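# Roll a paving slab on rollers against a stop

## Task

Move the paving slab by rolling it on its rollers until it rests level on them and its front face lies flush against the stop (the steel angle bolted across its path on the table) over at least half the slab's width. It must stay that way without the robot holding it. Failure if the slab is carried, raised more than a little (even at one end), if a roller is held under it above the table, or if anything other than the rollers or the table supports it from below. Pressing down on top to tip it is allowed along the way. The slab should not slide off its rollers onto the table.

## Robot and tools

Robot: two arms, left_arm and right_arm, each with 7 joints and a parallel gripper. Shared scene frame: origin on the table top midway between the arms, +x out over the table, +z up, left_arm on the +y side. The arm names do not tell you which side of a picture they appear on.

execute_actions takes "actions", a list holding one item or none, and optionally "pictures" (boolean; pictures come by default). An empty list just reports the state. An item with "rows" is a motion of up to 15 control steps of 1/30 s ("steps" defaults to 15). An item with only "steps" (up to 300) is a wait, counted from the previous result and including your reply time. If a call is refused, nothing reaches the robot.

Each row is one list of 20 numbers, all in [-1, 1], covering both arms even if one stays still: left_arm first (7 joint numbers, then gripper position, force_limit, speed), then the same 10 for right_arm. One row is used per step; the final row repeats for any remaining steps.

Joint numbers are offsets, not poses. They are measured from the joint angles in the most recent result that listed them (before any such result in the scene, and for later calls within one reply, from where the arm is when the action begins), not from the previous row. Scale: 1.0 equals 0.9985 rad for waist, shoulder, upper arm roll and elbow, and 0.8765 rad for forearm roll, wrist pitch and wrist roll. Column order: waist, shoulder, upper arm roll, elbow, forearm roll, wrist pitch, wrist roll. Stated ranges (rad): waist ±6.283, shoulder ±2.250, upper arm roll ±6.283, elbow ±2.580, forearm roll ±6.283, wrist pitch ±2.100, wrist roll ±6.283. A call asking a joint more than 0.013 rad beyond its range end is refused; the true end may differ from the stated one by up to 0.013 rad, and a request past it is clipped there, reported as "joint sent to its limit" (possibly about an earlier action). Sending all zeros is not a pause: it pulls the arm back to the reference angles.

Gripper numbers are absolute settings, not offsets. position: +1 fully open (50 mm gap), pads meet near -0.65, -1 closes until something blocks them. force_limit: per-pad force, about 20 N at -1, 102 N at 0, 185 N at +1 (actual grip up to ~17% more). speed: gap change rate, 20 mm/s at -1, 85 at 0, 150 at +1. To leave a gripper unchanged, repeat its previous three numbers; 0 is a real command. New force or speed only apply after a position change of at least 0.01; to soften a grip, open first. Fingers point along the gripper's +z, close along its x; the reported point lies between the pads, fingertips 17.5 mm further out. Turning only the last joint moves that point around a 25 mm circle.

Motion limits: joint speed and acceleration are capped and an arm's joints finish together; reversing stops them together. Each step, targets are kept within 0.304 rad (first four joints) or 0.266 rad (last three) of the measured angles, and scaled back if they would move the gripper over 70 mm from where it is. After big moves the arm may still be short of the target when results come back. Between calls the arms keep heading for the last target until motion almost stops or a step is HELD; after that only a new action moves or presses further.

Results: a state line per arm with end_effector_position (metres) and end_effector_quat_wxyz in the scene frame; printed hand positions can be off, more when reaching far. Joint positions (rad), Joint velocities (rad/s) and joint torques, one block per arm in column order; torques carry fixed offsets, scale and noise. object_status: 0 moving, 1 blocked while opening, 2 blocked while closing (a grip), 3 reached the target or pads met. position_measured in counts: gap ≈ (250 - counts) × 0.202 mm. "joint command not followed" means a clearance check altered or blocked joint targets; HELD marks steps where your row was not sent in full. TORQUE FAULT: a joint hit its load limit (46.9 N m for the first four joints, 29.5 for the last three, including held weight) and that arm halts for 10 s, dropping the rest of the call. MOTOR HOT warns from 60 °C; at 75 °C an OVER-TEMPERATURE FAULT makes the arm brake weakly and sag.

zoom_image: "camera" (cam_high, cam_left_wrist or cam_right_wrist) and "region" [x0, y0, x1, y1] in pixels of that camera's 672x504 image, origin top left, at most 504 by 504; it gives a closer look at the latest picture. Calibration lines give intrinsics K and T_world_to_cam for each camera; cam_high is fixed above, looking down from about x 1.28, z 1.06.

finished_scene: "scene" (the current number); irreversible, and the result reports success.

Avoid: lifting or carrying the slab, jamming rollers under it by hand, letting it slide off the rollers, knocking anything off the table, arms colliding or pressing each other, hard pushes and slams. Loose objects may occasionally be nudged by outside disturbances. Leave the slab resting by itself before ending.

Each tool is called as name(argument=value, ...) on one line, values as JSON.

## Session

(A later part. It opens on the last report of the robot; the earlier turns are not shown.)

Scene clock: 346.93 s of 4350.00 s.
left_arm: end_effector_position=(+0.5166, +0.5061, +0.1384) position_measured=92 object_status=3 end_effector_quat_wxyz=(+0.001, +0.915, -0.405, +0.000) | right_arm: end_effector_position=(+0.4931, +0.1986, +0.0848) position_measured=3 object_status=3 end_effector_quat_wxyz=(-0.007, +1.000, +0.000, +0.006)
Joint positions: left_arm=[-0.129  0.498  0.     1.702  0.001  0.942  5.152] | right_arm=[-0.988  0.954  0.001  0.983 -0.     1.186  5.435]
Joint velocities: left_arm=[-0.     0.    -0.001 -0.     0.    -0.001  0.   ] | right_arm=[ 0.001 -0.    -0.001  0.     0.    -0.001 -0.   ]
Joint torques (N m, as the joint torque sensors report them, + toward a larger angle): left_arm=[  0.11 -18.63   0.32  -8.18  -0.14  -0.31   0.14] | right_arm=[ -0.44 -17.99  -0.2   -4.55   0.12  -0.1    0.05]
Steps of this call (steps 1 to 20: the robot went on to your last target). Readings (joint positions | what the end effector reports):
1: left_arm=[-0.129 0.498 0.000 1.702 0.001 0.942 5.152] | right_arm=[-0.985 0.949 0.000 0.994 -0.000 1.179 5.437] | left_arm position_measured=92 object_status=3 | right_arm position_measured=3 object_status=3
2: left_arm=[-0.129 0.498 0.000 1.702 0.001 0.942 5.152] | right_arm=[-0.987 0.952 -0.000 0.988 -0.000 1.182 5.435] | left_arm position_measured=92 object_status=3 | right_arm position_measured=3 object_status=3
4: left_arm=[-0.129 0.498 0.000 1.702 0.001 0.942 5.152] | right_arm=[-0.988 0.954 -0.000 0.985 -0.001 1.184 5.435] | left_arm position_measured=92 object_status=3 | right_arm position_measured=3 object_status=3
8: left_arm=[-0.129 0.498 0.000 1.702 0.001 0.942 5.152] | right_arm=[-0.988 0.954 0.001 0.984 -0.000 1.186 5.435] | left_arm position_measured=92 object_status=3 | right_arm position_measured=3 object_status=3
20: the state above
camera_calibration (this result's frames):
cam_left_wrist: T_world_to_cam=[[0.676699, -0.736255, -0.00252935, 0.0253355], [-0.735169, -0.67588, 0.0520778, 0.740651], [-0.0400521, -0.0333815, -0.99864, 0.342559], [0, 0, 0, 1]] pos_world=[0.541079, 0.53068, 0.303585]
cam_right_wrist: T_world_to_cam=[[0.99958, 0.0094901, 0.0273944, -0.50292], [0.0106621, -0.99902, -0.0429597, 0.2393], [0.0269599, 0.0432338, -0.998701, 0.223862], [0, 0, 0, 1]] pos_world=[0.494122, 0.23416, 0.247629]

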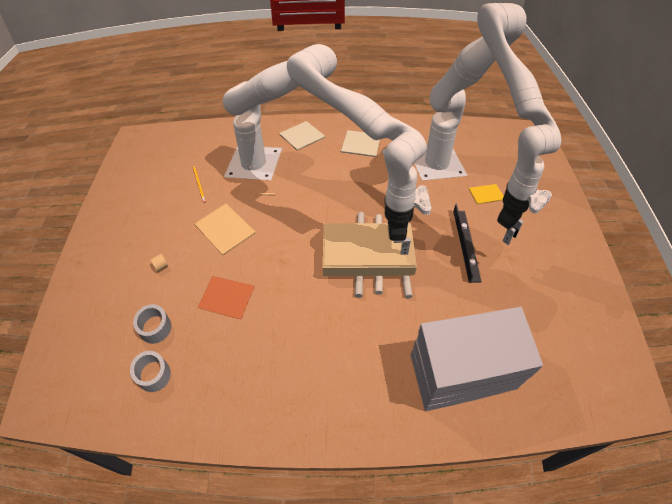

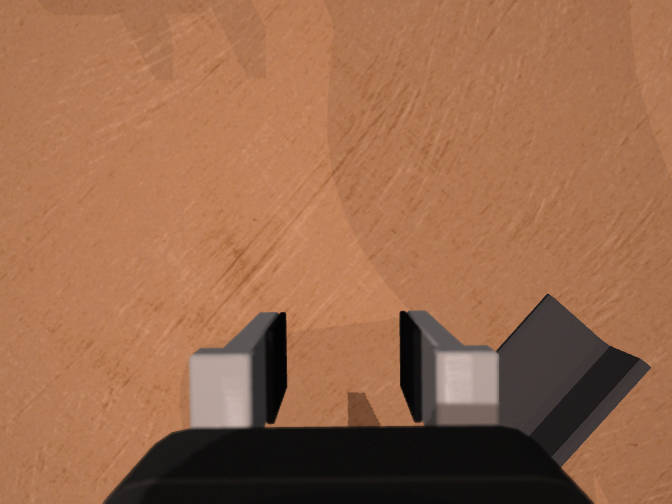

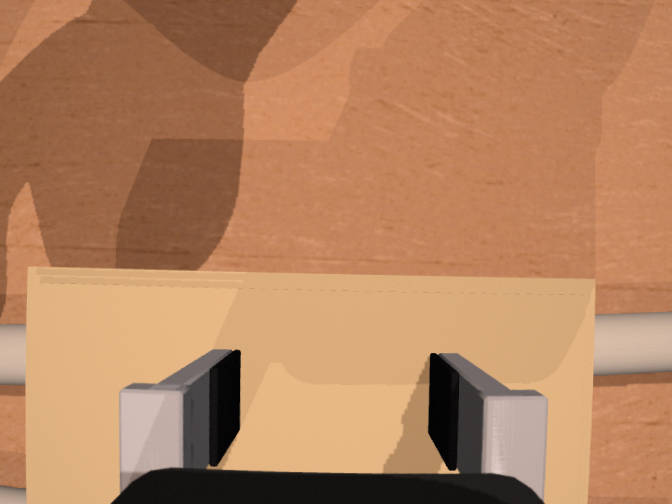

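execute_actions(actions=[{"rows":[[0,0.0,0,0,0,0,0,0.4,-0.5,1, 0,0.009,0,0.003,0,0.005,0,1,0,1],[0,0,0,0,0,0,0,0.4,-0.5,1, 0,0.006,0,0,0,0.012,0,1,0,1],[0,0,0,0,0,0,0,0.4,-0.5,1, 0,0.003,0,-0.004,0,0.02,0,1,0,1],[0,0,0,0,0,0,0,0.4,-0.5,1, 0,0.0,0,-0.008,0,0.028,0,1,0,1],[0,0,0,0,0,0,0,0.4,-0.5,1, 0,-0.003,0,-0.012,0,0.037,0,1,0,1],[0,0,0,0,0,0,0,0.4,-0.5,1, 0,-0.008,0,-0.018,0,0.05,0,1,0,1],[0,0,0,0,0,0,0,0.4,-0.5,1, 0,-0.0176,0,-0.031,0,0.0768,0,1,0,1]],"steps":15}], pictures=false)

execute_actions(actions=[{"rows":[[0,0,0,0,0,0,0,0.4,-0.5,1, 0.055,-0.078,0,0.165,0,-0.098,0.063,1,0,1],[0,0,0,0,0,0,0,0.4,-0.5,1, 0.055,-0.078,0,0.165,0,-0.098,0.063,1,0,1],[0,0,0,0,0,0,0,0.4,-0.5,1, 0.111,-0.157,0,0.329,0,-0.197,0.127,1,0,1]],"steps":15}], pictures=false)

execute_actions(actions=[{"steps":20}])

Scene clock: 353.13 s of 4350.00 s.
left_arm: end_effector_position=(+0.5166, +0.5061, +0.1384) position_measured=92 object_status=3 end_effector_quat_wxyz=(+0.001, +0.915, -0.405, +0.000) | right_arm: end_effector_position=(+0.4895, +0.1946, +0.1047) position_measured=3 object_status=3 end_effector_quat_wxyz=(+0.000, +1.000, +0.000, -0.000)
Joint positions: left_arm=[-0.129  0.498  0.     1.702  0.001  0.942  5.152] | right_arm=[-0.988  0.937  0.001  0.952 -0.     1.253  5.435]
Joint velocities: left_arm=[ 0.    -0.     0.     0.001  0.    -0.002  0.   ] | right_arm=[-0.001  0.    -0.     0.001 -0.     0.002  0.   ]
Joint torques (N m, as the joint torque sensors report them, + toward a larger angle): left_arm=[  0.12 -18.75   0.28  -8.28  -0.09  -0.29   0.17] | right_arm=[ -0.12 -27.68   0.09  -9.58  -0.17  -0.22   0.2 ]
Steps of this call (steps 1 to 15: the robot went on to your last target; steps 16 to 90: nothing new was sent; then 2.70 s passed at rest; steps 91 to 105: all 15 steps of this action). Readings (joint positions | what the end effector reports):
91: left_arm=[-0.129 0.498 0.000 1.702 0.001 0.942 5.152] | right_arm=[-0.988 0.954 0.001 0.983 -0.000 1.187 5.435] | left_arm position_measured=92 object_status=3 | right_arm position_measured=3 object_status=3
92: left_arm=[-0.129 0.498 0.000 1.702 0.001 0.942 5.152] | right_arm=[-0.988 0.954 0.001 0.982 -0.000 1.189 5.435] | left_arm position_measured=92 object_status=3 | right_arm position_measured=3 object_status=3
94: left_arm=[-0.129 0.498 0.000 1.702 0.001 0.942 5.152] | right_arm=[-0.988 0.954 0.001 0.980 -0.000 1.199 5.435] | left_arm position_measured=92 object_status=3 | right_arm position_measured=3 object_status=3
98: left_arm=[-0.129 0.498 0.000 1.702 0.001 0.942 5.152] | right_arm=[-0.988 0.944 0.001 0.964 -0.000 1.234 5.435] | left_arm position_measured=92 object_status=3 | right_arm position_measured=3 object_status=3
105: the state above

Scene clock: 353.63 s of 4350.00 s.
left_arm: end_effector_position=(+0.5166, +0.5061, +0.1384) position_measured=92 object_status=3 end_effector_quat_wxyz=(+0.001, +0.915, -0.405, +0.000) | right_arm: end_effector_position=(+0.4908, +0.1006, +0.1028) position_measured=3 object_status=3 end_effector_quat_wxyz=(+0.002, +1.000, +0.001, -0.001)
Joint positions: left_arm=[-0.129  0.498  0.     1.702  0.001  0.942  5.152] | right_arm=[-0.88   0.786  0.002  1.276  0.     1.084  5.545]
Joint velocities: left_arm=[-0.    -0.     0.    -0.     0.001  0.001  0.   ] | right_arm=[ 0.045 -0.057 -0.001  0.159 -0.001 -0.078  0.054]
Joint torques (N m, as the joint torque sensors report them, + toward a larger angle): left_arm=[ -0.1  -18.46   0.46  -8.04  -0.06  -0.21   0.06] | right_arm=[ -2.36 -24.41  -1.12 -10.13  -0.51  -0.97  -0.2 ]
Steps of this call (steps 1 to 15: all 15 steps of this action). Readings (joint positions | what the end effector reports):
1: left_arm=[-0.129 0.498 0.000 1.702 0.001 0.942 5.152] | right_arm=[-0.988 0.936 0.000 0.953 -0.000 1.253 5.435] | left_arm position_measured=92 object_status=3 | right_arm position_measured=3 object_status=3
2: left_arm=[-0.129 0.498 0.000 1.702 0.001 0.942 5.152] | right_arm=[-0.986 0.933 -0.000 0.959 -0.001 1.249 5.437] | left_arm position_measured=92 object_status=3 | right_arm position_measured=3 object_status=3
4: left_arm=[-0.129 0.498 0.000 1.702 0.001 0.942 5.152] | right_arm=[-0.976 0.918 -0.001 0.986 -0.001 1.233 5.445] | left_arm position_measured=92 object_status=3 | right_arm position_measured=3 object_status=3
8: left_arm=[-0.129 0.498 0.000 1.702 0.001 0.942 5.152] | right_arm=[-0.934 0.857 -0.001 1.107 -0.001 1.167 5.487] | left_arm position_measured=92 object_status=3 | right_arm position_measured=3 object_status=3
15: the state above

Scene clock: 354.30 s of 4350.00 s.
left_arm: end_effector_position=(+0.5166, +0.5061, +0.1384) position_measured=92 object_status=3 end_effector_quat_wxyz=(+0.001, +0.915, -0.405, +0.000) | right_arm: end_effector_position=(+0.4907, +0.1000, +0.1050) position_measured=3 object_status=3 end_effector_quat_wxyz=(+0.000, +1.000, +0.001, +0.000)
Joint positions: left_arm=[-0.129  0.498  0.     1.702  0.001  0.942  5.152] | right_arm=[-0.877  0.78   0.001  1.281 -0.     1.081  5.546]
Joint velocities: left_arm=[ 0.    -0.     0.    -0.001 -0.    -0.    -0.   ] | right_arm=[-0.    -0.     0.001  0.     0.    -0.    -0.   ]
Joint torques (N m, as the joint torque sensors report them, + toward a larger angle): left_arm=[  0.29 -18.13   0.32  -7.92  -0.12  -0.24   0.07] | right_arm=[ -0.19 -24.55   0.19  -8.33  -0.23  -0.29   0.11]
Steps of this call (steps 1 to 15: the robot went on to your last target; steps 16 to 20: nothing new was sent). Readings (joint positions | what the end effector reports):
1: left_arm=[-0.129 0.498 0.000 1.702 0.001 0.942 5.152] | right_arm=[-0.879 0.785 0.002 1.279 0.000 1.082 5.546] | left_arm position_measured=92 object_status=3 | right_arm position_measured=3 object_status=3
2: left_arm=[-0.129 0.498 0.000 1.702 0.001 0.942 5.152] | right_arm=[-0.878 0.784 0.002 1.280 0.000 1.081 5.546] | left_arm position_measured=92 object_status=3 | right_arm position_measured=3 object_status=3
4: left_arm=[-0.129 0.498 0.000 1.702 0.001 0.942 5.152] | right_arm=[-0.878 0.783 0.001 1.281 -0.000 1.081 5.546] | left_arm position_measured=92 object_status=3 | right_arm position_measured=3 object_status=3
8: left_arm=[-0.129 0.498 0.000 1.702 0.001 0.942 5.152] | right_arm=[-0.877 0.781 0.001 1.281 -0.000 1.081 5.546] | left_arm position_measured=92 object_status=3 | right_arm position_measured=3 object_status=3
20: the state above
All arms were judged still, so your last target was given up. Only a new action makes them travel on or press farther. Fingers that are still opening or closing keep moving.
camera_calibration (this result's frames):
cam_left_wrist: T_world_to_cam=[[0.676699, -0.736256, -0.00252639, 0.0253337], [-0.73517, -0.67588, 0.0520725, 0.740655], [-0.0400462, -0.03338, -0.99864, 0.342555], [0, 0, 0, 1]] pos_world=[0.541082, 0.53068, 0.303586]
cam_right_wrist: T_world_to_cam=[[0.999829, 0.0101369, 0.0154733, -0.499057], [0.0105942, -0.999501, -0.0297642, 0.140398], [0.0151638, 0.029923, -0.999437, 0.255637], [0, 0, 0, 1]] pos_world=[0.493608, 0.137738, 0.267394]

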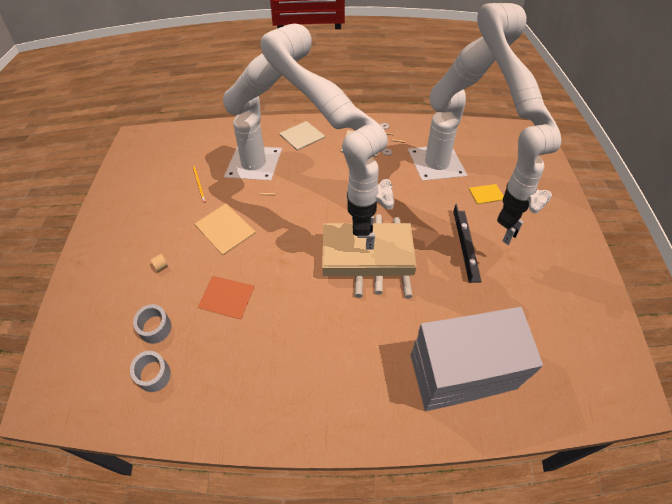

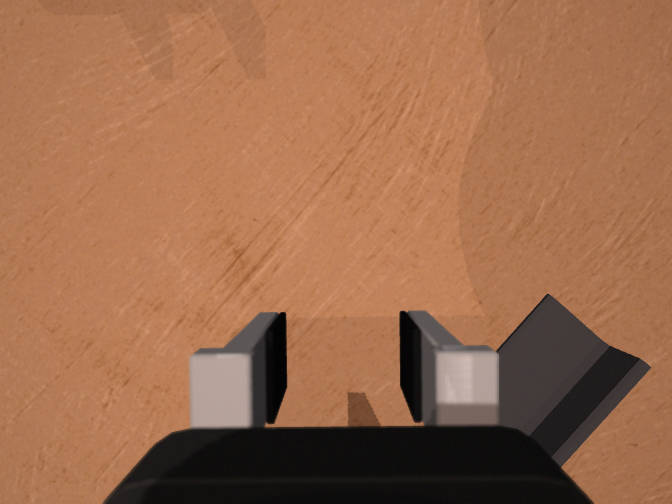

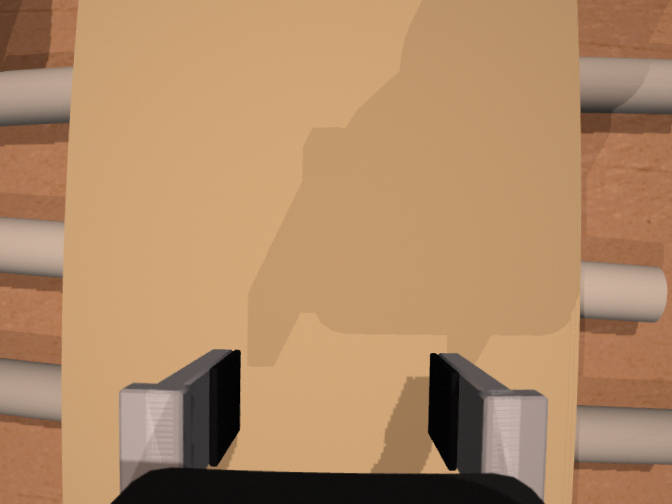

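execute_actions(actions=[{"rows":[[0,0,0,0,0,0,0,0.4,-0.5,1, 0,0.01,0,0.009,0,-0.022,0,1,0,1],[0,0,0,0,0,0,0,0.4,-0.5,1, 0,0.017,0,0.015,0,-0.037,0,1,0,1],[0,0,0,0,0,0,0,0.4,-0.5,1, 0,0.021,0,0.0185,0,-0.045,0,1,0,1],[0,0,0,0,0,0,0,0.4,-0.5,1, 0,0.023,0,0.02,0,-0.05,0,1,0,1],[0,0,0,0,0,0,0,0.4,-0.5,1, 0,0.025,0,0.022,0,-0.054,0,1,0,1],[0,0,0,0,0,0,0,0.4,-0.5,1, 0,0.027,0,0.024,0,-0.058,0,1,0,1],[0,0,0,0,0,0,0,0.4,-0.5,1, 0,0.029,0,0.0255,0,-0.063,0,1,0,1],[0,0,0,0,0,0,0,0.4,-0.5,1, 0,0.031,0,0.027,0,-0.067,0,1,0,1],[0,0,0,0,0,0,0,0.4,-0.5,1, 0,0.033,0,0.029,0,-0.071,0,1,0,1],[0,0,0,0,0,0,0,0.4,-0.5,1, 0,0.0343,0,0.0302,0,-0.074,0,1,0,1]],"steps":15}], pictures=false)

execute_actions(actions=[{"steps":10}], pictures=false)

Scene clock: 360.07 s of 4350.00 s.
left_arm: end_effector_position=(+0.5166, +0.5061, +0.1384) position_measured=92 object_status=3 end_effector_quat_wxyz=(+0.001, +0.915, -0.405, +0.000) | right_arm: end_effector_position=(+0.4914, +0.1053, +0.0845) position_measured=3 object_status=3 end_effector_quat_wxyz=(-0.006, +1.000, +0.002, +0.004)
Joint positions: left_arm=[-0.129  0.498  0.     1.702  0.001  0.942  5.152] | right_arm=[-0.879  0.804 -0.002  1.306 -0.003  1.017  5.546]
Joint velocities: left_arm=[ 0.    -0.    -0.001  0.    -0.     0.     0.   ] | right_arm=[-0.002 -0.001  0.003  0.002  0.003  0.002  0.   ]
Joint torques (N m, as the joint torque sensors report them, + toward a larger angle): left_arm=[  0.16 -18.15   0.43  -8.03  -0.15  -0.37   0.16] | right_arm=[  1.48 -15.51   2.32  -5.11   0.99  -0.86   0.15]
Steps of this call (steps 1 to 90: nothing new was sent; then 2.27 s passed at rest; steps 91 to 105: all 15 steps of this action). Readings (joint positions | what the end effector reports):
91: left_arm=[-0.129 0.498 0.000 1.702 0.001 0.942 5.152] | right_arm=[-0.877 0.781 0.001 1.282 -0.000 1.079 5.546] | left_arm position_measured=92 object_status=3 | right_arm position_measured=3 object_status=3
92: left_arm=[-0.129 0.498 0.000 1.702 0.001 0.942 5.152] | right_arm=[-0.877 0.785 0.001 1.284 -0.000 1.071 5.546] | left_arm position_measured=92 object_status=3 | right_arm position_measured=3 object_status=3
94: left_arm=[-0.129 0.498 0.000 1.702 0.001 0.942 5.152] | right_arm=[-0.877 0.796 0.001 1.294 -0.000 1.051 5.546] | left_arm position_measured=92 object_status=3 | right_arm position_measured=3 object_status=3
98: left_arm=[-0.129 0.498 0.000 1.702 0.001 0.942 5.152] | right_arm=[-0.877 0.805 0.001 1.304 -0.001 1.030 5.546] | left_arm position_measured=92 object_status=3 | right_arm position_measured=3 object_status=3
105: the state above

Scene clock: 360.40 s of 4350.00 s.
left_arm: end_effector_position=(+0.5166, +0.5061, +0.1384) position_measured=92 object_status=3 end_effector_quat_wxyz=(+0.001, +0.915, -0.405, +0.000) | right_arm: end_effector_position=(+0.4914, +0.1049, +0.0845) position_measured=3 object_status=3 end_effector_quat_wxyz=(-0.006, +1.000, +0.002, +0.004)
Joint positions: left_arm=[-0.129  0.498  0.     1.702  0.001  0.942  5.152] | right_arm=[-0.879  0.804 -0.002  1.307 -0.003  1.018  5.546]
Joint velocities: left_arm=[-0.     0.     0.001 -0.     0.     0.002 -0.001] | right_arm=[-0.    -0.    -0.001 -0.    -0.     0.    -0.   ]
Joint torques (N m, as the joint torque sensors report them, + toward a larger angle): left_arm=[  0.26 -18.46   0.2   -7.89  -0.29  -0.12   0.11] | right_arm=[  1.57 -15.79   1.86  -5.1    1.12  -1.18  -0.05]
Steps of this call (steps 1 to 10: the robot went on to your last target). Readings (joint positions | what the end effector reports):
1: left_arm=[-0.129 0.498 0.000 1.702 0.001 0.942 5.152] | right_arm=[-0.879 0.804 -0.002 1.306 -0.003 1.017 5.546] | left_arm position_measured=92 object_status=3 | right_arm position_measured=3 object_status=3
2: left_arm=[-0.129 0.498 0.000 1.702 0.001 0.942 5.152] | right_arm=[-0.879 0.804 -0.002 1.307 -0.003 1.017 5.546] | left_arm position_measured=92 object_status=3 | right_arm position_measured=3 object_status=3
4: left_arm=[-0.129 0.498 0.000 1.702 0.001 0.942 5.152] | right_arm=[-0.879 0.804 -0.002 1.307 -0.003 1.018 5.546] | left_arm position_measured=92 object_status=3 | right_arm position_measured=3 object_status=3
8: left_arm=[-0.129 0.498 0.000 1.702 0.001 0.942 5.152] | right_arm=[-0.879 0.804 -0.002 1.307 -0.003 1.018 5.546] | left_arm position_measured=92 object_status=3 | right_arm position_measured=3 object_status=3
10: the state above

execute_actions(actions=[{"rows":[[0,0,0,0,0,0,0,0.4,-0.5,1, 0.002,0.0103,0.002,0.0042,0.0034,-0.0022,0,1,0,1],[0,0,0,0,0,0,0,0.4,-0.5,1, -0.0004,0.0133,0.002,-0.0021,0.0034,0.0016,-0.0027,1,0,1],[0,0,0,0,0,0,0,0.4,-0.5,1, -0.0052,0.0193,0.002,-0.0147,0.0034,0.0091,-0.0082,1,0,1],[0,0,0,0,0,0,0,0.4,-0.5,1, -0.0125,0.0284,0.002,-0.0337,0.0034,0.0204,-0.0164,1,0,1],[0,0,0,0,0,0,0,0.4,-0.5,1, -0.0212,0.0392,0.002,-0.0564,0.0034,0.0339,-0.0263,1,0,1],[0,0,0,0,0,0,0,0.4,-0.5,1, -0.0308,0.0512,0.002,-0.0816,0.0034,0.0489,-0.0373,1,0,1],[0,0,0,0,0,0,0,0.4,-0.5,1, -0.041,0.0639,0.002,-0.1081,0.0034,0.0647,-0.0488,1,0,1],[0,0,0,0,0,0,0,0.4,-0.5,1, -0.0506,0.0775,0.002,-0.1372,0.0034,0.0823,-0.0597,1,0,1],[0,0,0,0,0,0,0,0.4,-0.5,1, -0.0595,0.0922,0.002,-0.1691,0.0034,0.1019,-0.0699,1,0,1],[0,0,0,0,0,0,0,0.4,-0.5,1, -0.0677,0.1055,0.002,-0.198,0.0034,0.1197,-0.0792,1,0,1],[0,0,0,0,0,0,0,0.4,-0.5,1, -0.0749,0.1174,0.002,-0.2238,0.0034,0.1355,-0.0874,1,0,1],[0,0,0,0,0,0,0,0.4,-0.5,1, -0.0813,0.1279,0.002,-0.2466,0.0034,0.1495,-0.0947,1,0,1],[0,0,0,0,0,0,0,0.4,-0.5,1, -0.0856,0.1349,0.002,-0.2617,0.0034,0.1588,-0.0996,1,0,1],[0,0,0,0,0,0,0,0.4,-0.5,1, -0.0881,0.1391,0.002,-0.2709,0.0034,0.1644,-0.1025,1,0,1],[0,0,0,0,0,0,0,0.4,-0.5,1, -0.089,0.1405,0.002,-0.2739,0.0034,0.1663,-0.1035,1,0,1]],"steps":15}], pictures=false)

execute_actions(actions=[{"steps":25}])

Scene clock: 365.83 s of 4350.00 s.
left_arm: end_effector_position=(+0.5166, +0.5061, +0.1384) position_measured=92 object_status=3 end_effector_quat_wxyz=(+0.001, +0.915, -0.405, +0.000) | right_arm: end_effector_position=(+0.4954, +0.1724, +0.0848) position_measured=3 object_status=3 end_effector_quat_wxyz=(-0.007, +1.000, +0.002, +0.005)
Joint positions: left_arm=[-0.129  0.498  0.     1.702  0.001  0.942  5.152] | right_arm=[-0.955  0.911 -0.002  1.077 -0.002  1.136  5.469]
Joint velocities: left_arm=[-0.     0.     0.    -0.     0.001 -0.     0.   ] | right_arm=[-0.171  0.279 -0.002 -0.608  0.002  0.296 -0.18 ]
Joint torques (N m, as the joint torque sensors report them, + toward a larger angle): left_arm=[  0.26 -18.55   0.28  -7.89  -0.26  -0.31   0.08] | right_arm=[  1.78 -19.69   2.13  -4.68   0.82   0.41   0.37]
Steps of this call (steps 1 to 15: the robot went on to your last target; steps 16 to 90: nothing new was sent; then 1.93 s passed at rest; steps 91 to 105: all 15 steps of this action). Readings (joint positions | what the end effector reports):
91: left_arm=[-0.129 0.498 0.000 1.702 0.001 0.942 5.152] | right_arm=[-0.879 0.804 -0.002 1.307 -0.003 1.018 5.546] | left_arm position_measured=92 object_status=3 | right_arm position_measured=3 object_status=3
92: left_arm=[-0.129 0.498 0.000 1.702 0.001 0.942 5.152] | right_arm=[-0.880 0.805 -0.002 1.306 -0.002 1.018 5.546] | left_arm position_measured=92 object_status=3 | right_arm position_measured=3 object_status=3
94: left_arm=[-0.129 0.498 0.000 1.702 0.001 0.942 5.152] | right_arm=[-0.883 0.809 -0.001 1.296 -0.001 1.026 5.543] | left_arm position_measured=92 object_status=3 | right_arm position_measured=3 object_status=3
98: left_arm=[-0.129 0.498 0.000 1.702 0.001 0.942 5.152] | right_arm=[-0.904 0.835 0.000 1.240 -0.001 1.057 5.521] | left_arm position_measured=92 object_status=3 | right_arm position_measured=3 object_status=3
105: the state above

Scene clock: 366.67 s of 4350.00 s.
left_arm: end_effector_position=(+0.5166, +0.5061, +0.1384) position_measured=92 object_status=3 end_effector_quat_wxyz=(+0.001, +0.915, -0.405, +0.000) | right_arm: end_effector_position=(+0.4954, +0.1846, +0.0847) position_measured=3 object_status=3 end_effector_quat_wxyz=(-0.007, +1.000, +0.001, +0.005)
Joint positions: left_arm=[-0.129  0.498  0.     1.702  0.001  0.942  5.152] | right_arm=[-0.969  0.934 -0.001  1.028 -0.001  1.164  5.455]
Joint velocities: left_arm=[ 0.    -0.    -0.    -0.001 -0.001  0.001 -0.001] | right_arm=[ 0. -0. -0.  0.  0.  0.  0.]
Joint torques (N m, as the joint torque sensors report them, + toward a larger angle): left_arm=[ -0.17 -18.43  -0.05  -8.06  -0.16  -0.17  -0.06] | right_arm=[  0.79 -18.42   1.06  -5.38   0.86  -0.33  -0.09]
Steps of this call (steps 1 to 25: the robot went on to your last target). Readings (joint positions | what the end effector reports):
1: left_arm=[-0.129 0.498 0.000 1.702 0.001 0.942 5.152] | right_arm=[-0.960 0.919 -0.002 1.059 -0.002 1.145 5.464] | left_arm position_measured=92 object_status=3 | right_arm position_measured=3 object_status=3
2: left_arm=[-0.129 0.498 0.000 1.702 0.001 0.942 5.152] | right_arm=[-0.964 0.926 -0.002 1.044 -0.001 1.152 5.459] | left_arm position_measured=92 object_status=3 | right_arm position_measured=3 object_status=3
4: left_arm=[-0.129 0.498 0.000 1.702 0.001 0.942 5.152] | right_arm=[-0.968 0.932 -0.002 1.031 -0.002 1.160 5.455] | left_arm position_measured=92 object_status=3 | right_arm position_measured=3 object_status=3
8: left_arm=[-0.129 0.498 0.000 1.702 0.001 0.942 5.152] | right_arm=[-0.969 0.934 -0.001 1.028 -0.001 1.163 5.455] | left_arm position_measured=92 object_status=3 | right_arm position_measured=3 object_status=3
25: the state above
camera_calibration (this result's frames):
cam_left_wrist: T_world_to_cam=[[0.676699, -0.736256, -0.00252354, 0.0253318], [-0.73517, -0.67588, 0.0520671, 0.740659], [-0.0400403, -0.0333785, -0.99864, 0.342552], [0, 0, 0, 1]] pos_world=[0.541084, 0.530681, 0.303586]
cam_right_wrist: T_world_to_cam=[[0.999619, 0.0114943, 0.0250835, -0.505312], [0.012564, -0.999, -0.0429157, 0.224322], [0.0245651, 0.0432145, -0.998764, 0.225545], [0, 0, 0, 1]] pos_world=[0.49676, 0.220159, 0.247568]

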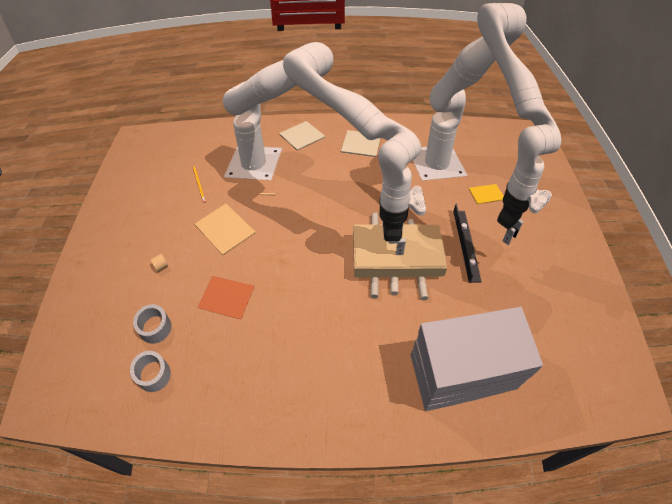

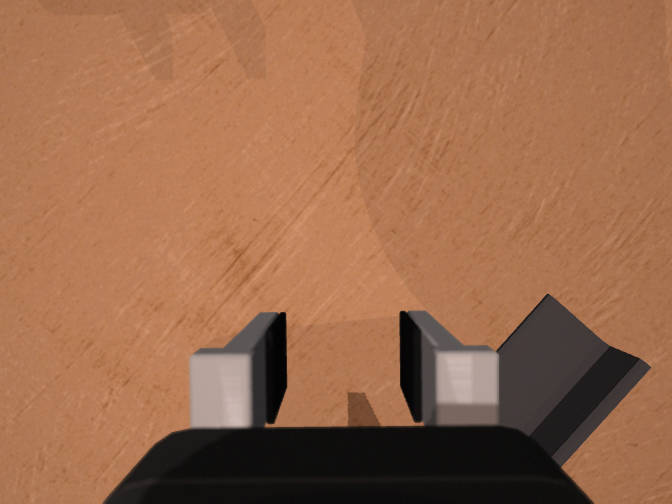

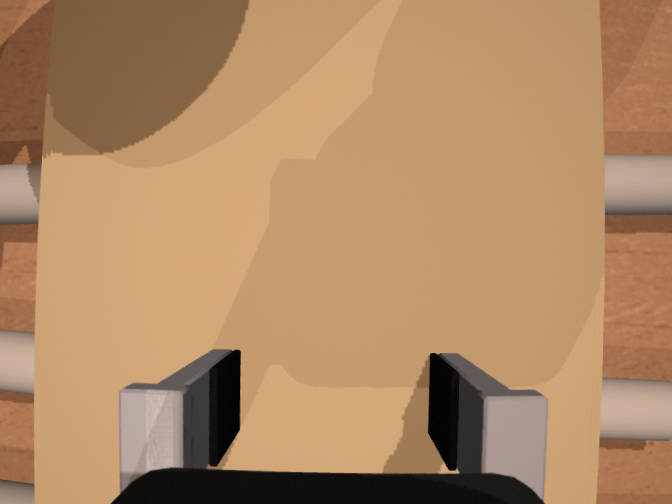

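execute_actions(actions=[{"rows":[[0,0,0,0,0,0,0,0.4,-0.5,1, 0.001,0.0103,0.001,0.0055,0.001,0,0,1,0,1],[0,0,0,0,0,0,0,0.4,-0.5,1, -0.0005,0.0136,0.001,-0.0018,0.001,0.0045,-0.0018,1,0,1],[0,0,0,0,0,0,0,0.4,-0.5,1, -0.0032,0.0195,0.001,-0.0147,0.001,0.0125,-0.0048,1,0,1],[0,0,0,0,0,0,0,0.4,-0.5,1, -0.0075,0.0287,0.001,-0.0349,0.001,0.025,-0.0096,1,0,1],[0,0,0,0,0,0,0,0.4,-0.5,1, -0.0125,0.0396,0.001,-0.0587,0.001,0.0398,-0.0153,1,0,1],[0,0,0,0,0,0,0,0.4,-0.5,1, -0.0183,0.0522,0.001,-0.0863,0.001,0.0568,-0.0219,1,0,1],[0,0,0,0,0,0,0,0.4,-0.5,1, -0.0245,0.0655,0.001,-0.1156,0.001,0.075,-0.0289,1,0,1],[0,0,0,0,0,0,0,0.4,-0.5,1, -0.0307,0.0789,0.001,-0.145,0.001,0.0932,-0.0359,1,0,1],[0,0,0,0,0,0,0,0.4,-0.5,1, -0.0368,0.0923,0.001,-0.1743,0.001,0.1113,-0.0429,1,0,1],[0,0,0,0,0,0,0,0.4,-0.5,1, -0.0421,0.1057,0.001,-0.2039,0.001,0.1297,-0.0489,1,0,1],[0,0,0,0,0,0,0,0.4,-0.5,1, -0.047,0.1185,0.001,-0.232,0.001,0.1472,-0.0544,1,0,1],[0,0,0,0,0,0,0,0.4,-0.5,1, -0.0507,0.1282,0.001,-0.2535,0.001,0.1606,-0.0586,1,0,1],[0,0,0,0,0,0,0,0.4,-0.5,1, -0.0537,0.1361,0.001,-0.2708,0.001,0.1713,-0.062,1,0,1],[0,0,0,0,0,0,0,0.4,-0.5,1, -0.0556,0.141,0.001,-0.2816,0.001,0.178,-0.0642,1,0,1],[0,0,0,0,0,0,0,0.4,-0.5,1, -0.0563,0.1429,0.001,-0.2859,0.001,0.1807,-0.065,1,0,1]],"steps":15}], pictures=false)

execute_actions(actions=[{"steps":25}])

Scene clock: 374.23 s of 4350.00 s.
left_arm: end_effector_position=(+0.5166, +0.5061, +0.1384) position_measured=92 object_status=3 end_effector_quat_wxyz=(+0.001, +0.915, -0.405, +0.000) | right_arm: end_effector_position=(+0.4975, +0.2342, +0.0849) position_measured=3 object_status=3 end_effector_quat_wxyz=(-0.007, +1.000, +0.001, +0.004)
Joint positions: left_arm=[-0.129  0.498  0.     1.702  0.001  0.942  5.152] | right_arm=[-1.016  1.042 -0.001  0.792 -0.002  1.293  5.408]
Joint velocities: left_arm=[-0.    -0.     0.     0.     0.     0.001  0.001] | right_arm=[-0.117  0.284 -0.006 -0.629 -0.002  0.326 -0.117]
Joint torques (N m, as the joint torque sensors report them, + toward a larger angle): left_arm=[  0.14 -18.41   0.09  -7.86  -0.26  -0.34  -0.11] | right_arm=[  1.3  -21.26   1.01  -5.54   0.47   0.26   0.28]
Steps of this call (steps 1 to 15: the robot went on to your last target; steps 16 to 90: nothing new was sent; then 4.07 s passed at rest; steps 91 to 105: all 15 steps of this action). Readings (joint positions | what the end effector reports):
91: left_arm=[-0.129 0.498 0.000 1.702 0.001 0.942 5.152] | right_arm=[-0.969 0.934 -0.001 1.028 -0.001 1.164 5.455] | left_arm position_measured=92 object_status=3 | right_arm position_measured=3 object_status=3
92: left_arm=[-0.129 0.498 0.000 1.702 0.001 0.942 5.152] | right_arm=[-0.969 0.934 -0.001 1.027 -0.001 1.164 5.455] | left_arm position_measured=92 object_status=3 | right_arm position_measured=3 object_status=3
94: left_arm=[-0.129 0.498 0.000 1.702 0.001 0.942 5.152] | right_arm=[-0.971 0.939 -0.000 1.017 -0.001 1.172 5.453] | left_arm position_measured=92 object_status=3 | right_arm position_measured=3 object_status=3
98: left_arm=[-0.129 0.498 0.000 1.702 0.001 0.942 5.152] | right_arm=[-0.983 0.966 0.000 0.958 -0.001 1.207 5.441] | left_arm position_measured=92 object_status=3 | right_arm position_measured=3 object_status=3
105: the state above

Scene clock: 375.07 s of 4350.00 s.
left_arm: end_effector_position=(+0.5166, +0.5061, +0.1384) position_measured=92 object_status=3 end_effector_quat_wxyz=(+0.001, +0.915, -0.405, +0.000) | right_arm: end_effector_position=(+0.4970, +0.2443, +0.0848) position_measured=3 object_status=3 end_effector_quat_wxyz=(-0.006, +1.000, +0.002, +0.004)
Joint positions: left_arm=[-0.129  0.498  0.     1.702  0.001  0.942  5.152] | right_arm=[-1.026  1.067 -0.001  0.738 -0.002  1.323  5.398]
Joint velocities: left_arm=[-0.    -0.    -0.    -0.    -0.001  0.    -0.   ] | right_arm=[ 0. -0.  0.  0.  0.  0.  0.]
Joint torques (N m, as the joint torque sensors report them, + toward a larger angle): left_arm=[  0.19 -18.37   0.37  -7.77   0.05  -0.34   0.06] | right_arm=[  0.48 -20.76   1.09  -6.23   0.6   -0.5    0.08]
Steps of this call (steps 1 to 25: the robot went on to your last target). Readings (joint positions | what the end effector reports):
1: left_arm=[-0.129 0.498 0.000 1.702 0.001 0.942 5.152] | right_arm=[-1.020 1.050 -0.001 0.773 -0.002 1.302 5.404] | left_arm position_measured=92 object_status=3 | right_arm position_measured=3 object_status=3
2: left_arm=[-0.129 0.498 0.000 1.702 0.001 0.942 5.152] | right_arm=[-1.022 1.057 -0.001 0.758 -0.002 1.310 5.401] | left_arm position_measured=92 object_status=3 | right_arm position_measured=3 object_status=3
4: left_arm=[-0.129 0.498 0.000 1.702 0.001 0.942 5.152] | right_arm=[-1.025 1.064 -0.002 0.742 -0.002 1.319 5.398] | left_arm position_measured=92 object_status=3 | right_arm position_measured=3 object_status=3
8: left_arm=[-0.129 0.498 0.000 1.702 0.001 0.942 5.152] | right_arm=[-1.026 1.066 -0.001 0.738 -0.002 1.322 5.398] | left_arm position_measured=92 object_status=3 | right_arm position_measured=3 object_status=3
25: the state above
camera_calibration (this result's frames):
cam_left_wrist: T_world_to_cam=[[0.676699, -0.736256, -0.00252217, 0.0253308], [-0.735171, -0.67588, 0.0520645, 0.740661], [-0.0400374, -0.0333777, -0.998641, 0.342551], [0, 0, 0, 1]] pos_world=[0.541085, 0.530681, 0.303587]
cam_right_wrist: T_world_to_cam=[[0.999672, 0.0116827, 0.0227981, -0.507447], [0.0126515, -0.999002, -0.0428262, 0.283851], [0.0222751, 0.0431006, -0.998822, 0.224166], [0, 0, 0, 1]] pos_world=[0.498696, 0.279835, 0.247627]

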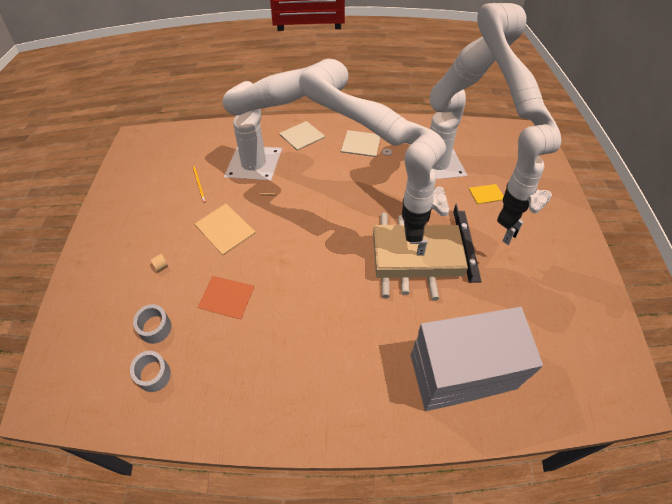

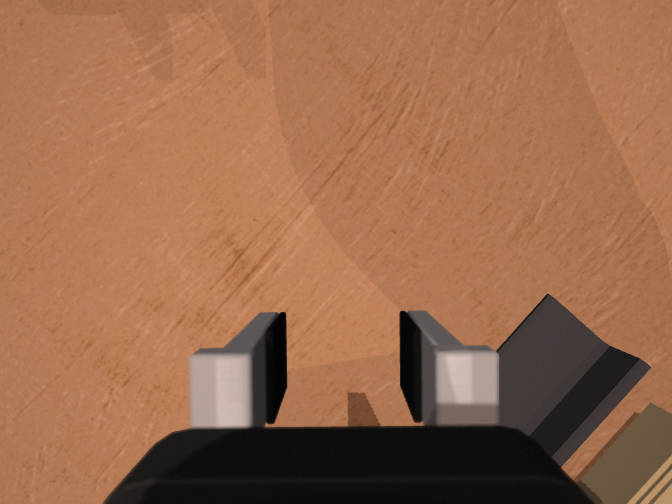

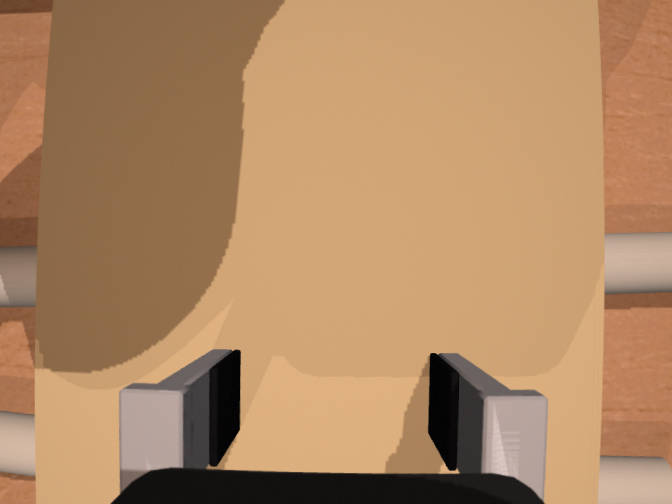

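zoom_image(camera="cam_high", region=[360, 195, 500, 305])

Region (360, 195, 500, 305) of cam_high's 672x504 image, scaled by 3.600, with more detail than that image has; it fills the top 396 rows of this view, and the rest is white.

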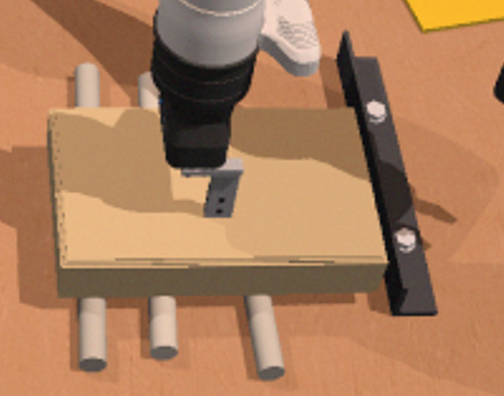

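execute_actions(actions=[{"rows":[[0,0,0,0,0,0,0,0.4,-0.5,1, 0.001,0.0097,0.001,0.0045,0.002,-0.0006,0,1,0,1],[0,0,0,0,0,0,0,0.4,-0.5,1, 0.0,0.013,0.001,-0.003,0.002,0.004,-0.001,1,0,1],[0,0,0,0,0,0,0,0.4,-0.5,1, -0.002,0.018,0.001,-0.014,0.002,0.011,-0.003,1,0,1],[0,0,0,0,0,0,0,0.4,-0.5,1, -0.004,0.024,0.001,-0.027,0.002,0.019,-0.005,1,0,1],[0,0,0,0,0,0,0,0.4,-0.5,1, -0.006,0.030,0.001,-0.041,0.002,0.028,-0.007,1,0,1],[0,0,0,0,0,0,0,0.4,-0.5,1, -0.008,0.037,0.001,-0.056,0.002,0.037,-0.010,1,0,1],[0,0,0,0,0,0,0,0.4,-0.5,1, -0.0101,0.0445,0.001,-0.0726,0.002,0.0476,-0.0125,1,0,1],[0,0,0,0,0,0,0,0.4,-0.5,1, -0.012,0.051,0.001,-0.087,0.002,0.057,-0.0146,1,0,1],[0,0,0,0,0,0,0,0.4,-0.5,1, -0.014,0.057,0.001,-0.101,0.002,0.066,-0.017,1,0,1],[0,0,0,0,0,0,0,0.4,-0.5,1, -0.016,0.063,0.001,-0.115,0.002,0.075,-0.019,1,0,1],[0,0,0,0,0,0,0,0.4,-0.5,1, -0.0175,0.069,0.001,-0.128,0.002,0.083,-0.0205,1,0,1],[0,0,0,0,0,0,0,0.4,-0.5,1, -0.019,0.074,0.001,-0.139,0.002,0.09,-0.022,1,0,1],[0,0,0,0,0,0,0,0.4,-0.5,1, -0.02,0.078,0.001,-0.148,0.002,0.095,-0.0235,1,0,1],[0,0,0,0,0,0,0,0.4,-0.5,1, -0.021,0.081,0.001,-0.155,0.002,0.099,-0.0245,1,0,1],[0,0,0,0,0,0,0,0.4,-0.5,1, -0.0214,0.083,0.001,-0.1588,0.002,0.1019,-0.025,1,0,1]],"steps":15}], pictures=false)

execute_actions(actions=[{"steps":25}])

Scene clock: 382.60 s of 4350.00 s.
left_arm: end_effector_position=(+0.5166, +0.5061, +0.1384) position_measured=92 object_status=3 end_effector_quat_wxyz=(+0.001, +0.915, -0.405, +0.000) | right_arm: end_effector_position=(+0.4977, +0.2643, +0.0848) position_measured=3 object_status=3 end_effector_quat_wxyz=(-0.004, +1.000, +0.001, +0.003)
Joint positions: left_arm=[-0.129  0.498  0.     1.702  0.001  0.942  5.152] | right_arm=[-1.045  1.131  0.     0.595 -0.     1.406  5.379]
Joint velocities: left_arm=[0.    0.    0.    0.001 0.    0.    0.   ] | right_arm=[-0.023  0.127  0.009 -0.286  0.008  0.158 -0.038]
Joint torques (N m, as the joint torque sensors report them, + toward a larger angle): left_arm=[  0.12 -18.6    0.16  -7.86  -0.15  -0.21   0.1 ] | right_arm=[ -1.   -22.08  -0.14  -7.57  -0.09  -2.06  -0.06]
Steps of this call (steps 1 to 15: the robot went on to your last target; steps 16 to 90: nothing new was sent; then 4.03 s passed at rest; steps 91 to 105: all 15 steps of this action). Readings (joint positions | what the end effector reports):
91: left_arm=[-0.129 0.498 0.000 1.702 0.001 0.942 5.152] | right_arm=[-1.026 1.067 -0.001 0.738 -0.002 1.323 5.398] | left_arm position_measured=92 object_status=3 | right_arm position_measured=3 object_status=3
92: left_arm=[-0.129 0.498 0.000 1.702 0.001 0.942 5.152] | right_arm=[-1.026 1.067 -0.001 0.737 -0.002 1.323 5.398] | left_arm position_measured=92 object_status=3 | right_arm position_measured=3 object_status=3
94: left_arm=[-0.129 0.498 0.000 1.702 0.001 0.942 5.152] | right_arm=[-1.028 1.072 -0.000 0.727 -0.001 1.330 5.397] | left_arm position_measured=92 object_status=3 | right_arm position_measured=3 object_status=3
98: left_arm=[-0.129 0.498 0.000 1.702 0.001 0.942 5.152] | right_arm=[-1.034 1.091 -0.001 0.684 -0.002 1.354 5.391] | left_arm position_measured=92 object_status=3 | right_arm position_measured=3 object_status=3
105: the state above

Scene clock: 383.43 s of 4350.00 s.
left_arm: end_effector_position=(+0.5166, +0.5061, +0.1384) position_measured=92 object_status=3 end_effector_quat_wxyz=(+0.001, +0.915, -0.405, +0.000) | right_arm: end_effector_position=(+0.4984, +0.2660, +0.0848) position_measured=3 object_status=3 end_effector_quat_wxyz=(-0.004, +1.000, +0.001, +0.003)
Joint positions: left_arm=[-0.129  0.498  0.     1.702  0.001  0.942  5.152] | right_arm=[-1.046  1.139  0.001  0.576 -0.     1.416  5.377]
Joint velocities: left_arm=[-0.     0.     0.    -0.001  0.     0.    -0.   ] | right_arm=[-0.001 -0.     0.    -0.    -0.     0.    -0.   ]
Joint torques (N m, as the joint torque sensors report them, + toward a larger angle): left_arm=[ -0.08 -18.85  -0.03  -7.9   -0.27  -0.19   0.2 ] | right_arm=[ -0.7  -21.19   0.04  -7.73  -0.09  -2.44  -0.26]
Steps of this call (steps 1 to 25: the robot went on to your last target). Readings (joint positions | what the end effector reports):
1: left_arm=[-0.129 0.498 0.000 1.702 0.001 0.942 5.152] | right_arm=[-1.046 1.135 0.001 0.586 0.000 1.410 5.378] | left_arm position_measured=92 object_status=3 | right_arm position_measured=3 object_status=3
2: left_arm=[-0.129 0.498 0.000 1.702 0.001 0.942 5.152] | right_arm=[-1.046 1.137 0.001 0.581 0.000 1.413 5.377] | left_arm position_measured=92 object_status=3 | right_arm position_measured=3 object_status=3
4: left_arm=[-0.129 0.498 0.000 1.702 0.001 0.942 5.152] | right_arm=[-1.046 1.138 0.001 0.578 0.000 1.415 5.377] | left_arm position_measured=92 object_status=3 | right_arm position_measured=3 object_status=3
8: left_arm=[-0.129 0.498 0.000 1.702 0.001 0.942 5.152] | right_arm=[-1.046 1.139 0.001 0.577 -0.000 1.416 5.377] | left_arm position_measured=92 object_status=3 | right_arm position_measured=3 object_status=3
25: the state above
camera_calibration (this result's frames):
cam_left_wrist: T_world_to_cam=[[0.676699, -0.736256, -0.00252072, 0.0253298], [-0.735171, -0.67588, 0.0520616, 0.740663], [-0.0400344, -0.0333769, -0.998641, 0.342549], [0, 0, 0, 1]] pos_world=[0.541087, 0.530681, 0.303587]
cam_right_wrist: T_world_to_cam=[[0.999708, 0.0101844, 0.0219359, -0.508664], [0.0109957, -0.999248, -0.037186, 0.305979], [0.0215407, 0.0374163, -0.999068, 0.225089], [0, 0, 0, 1]] pos_world=[0.500302, 0.302507, 0.247415]

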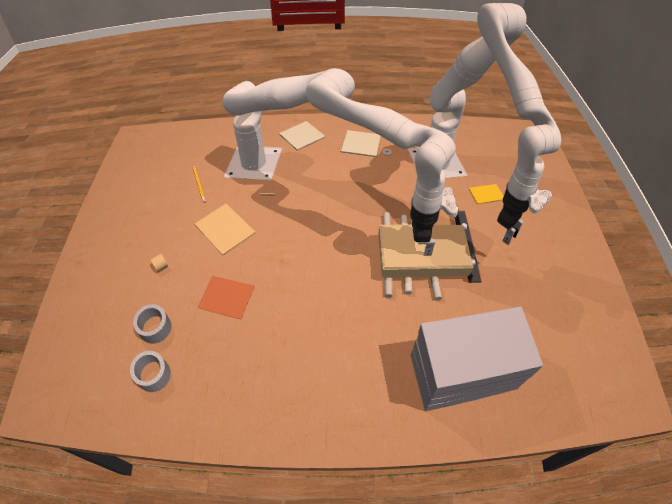

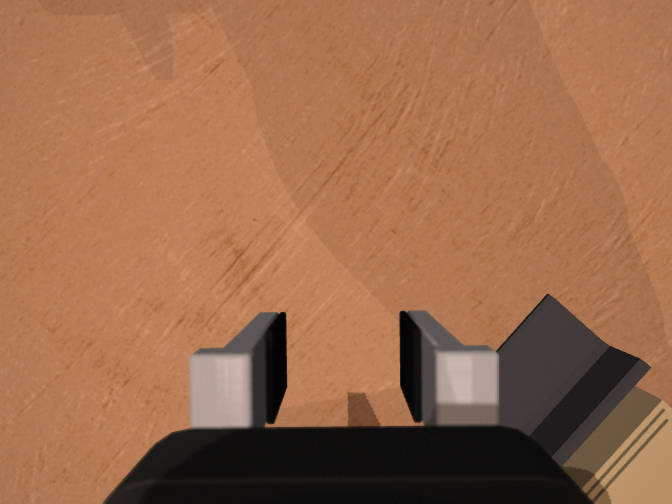

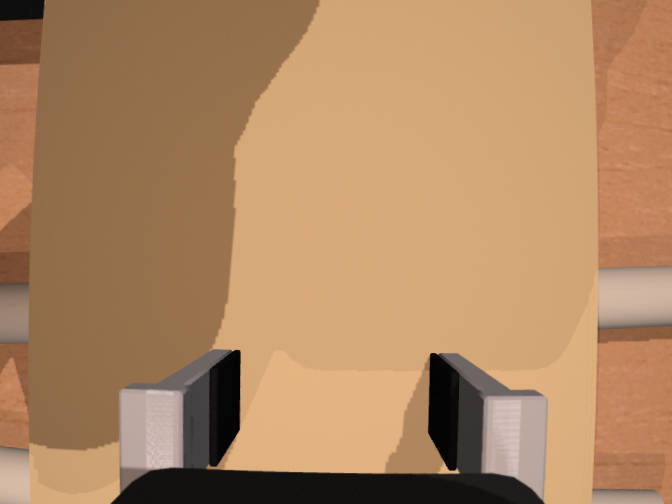

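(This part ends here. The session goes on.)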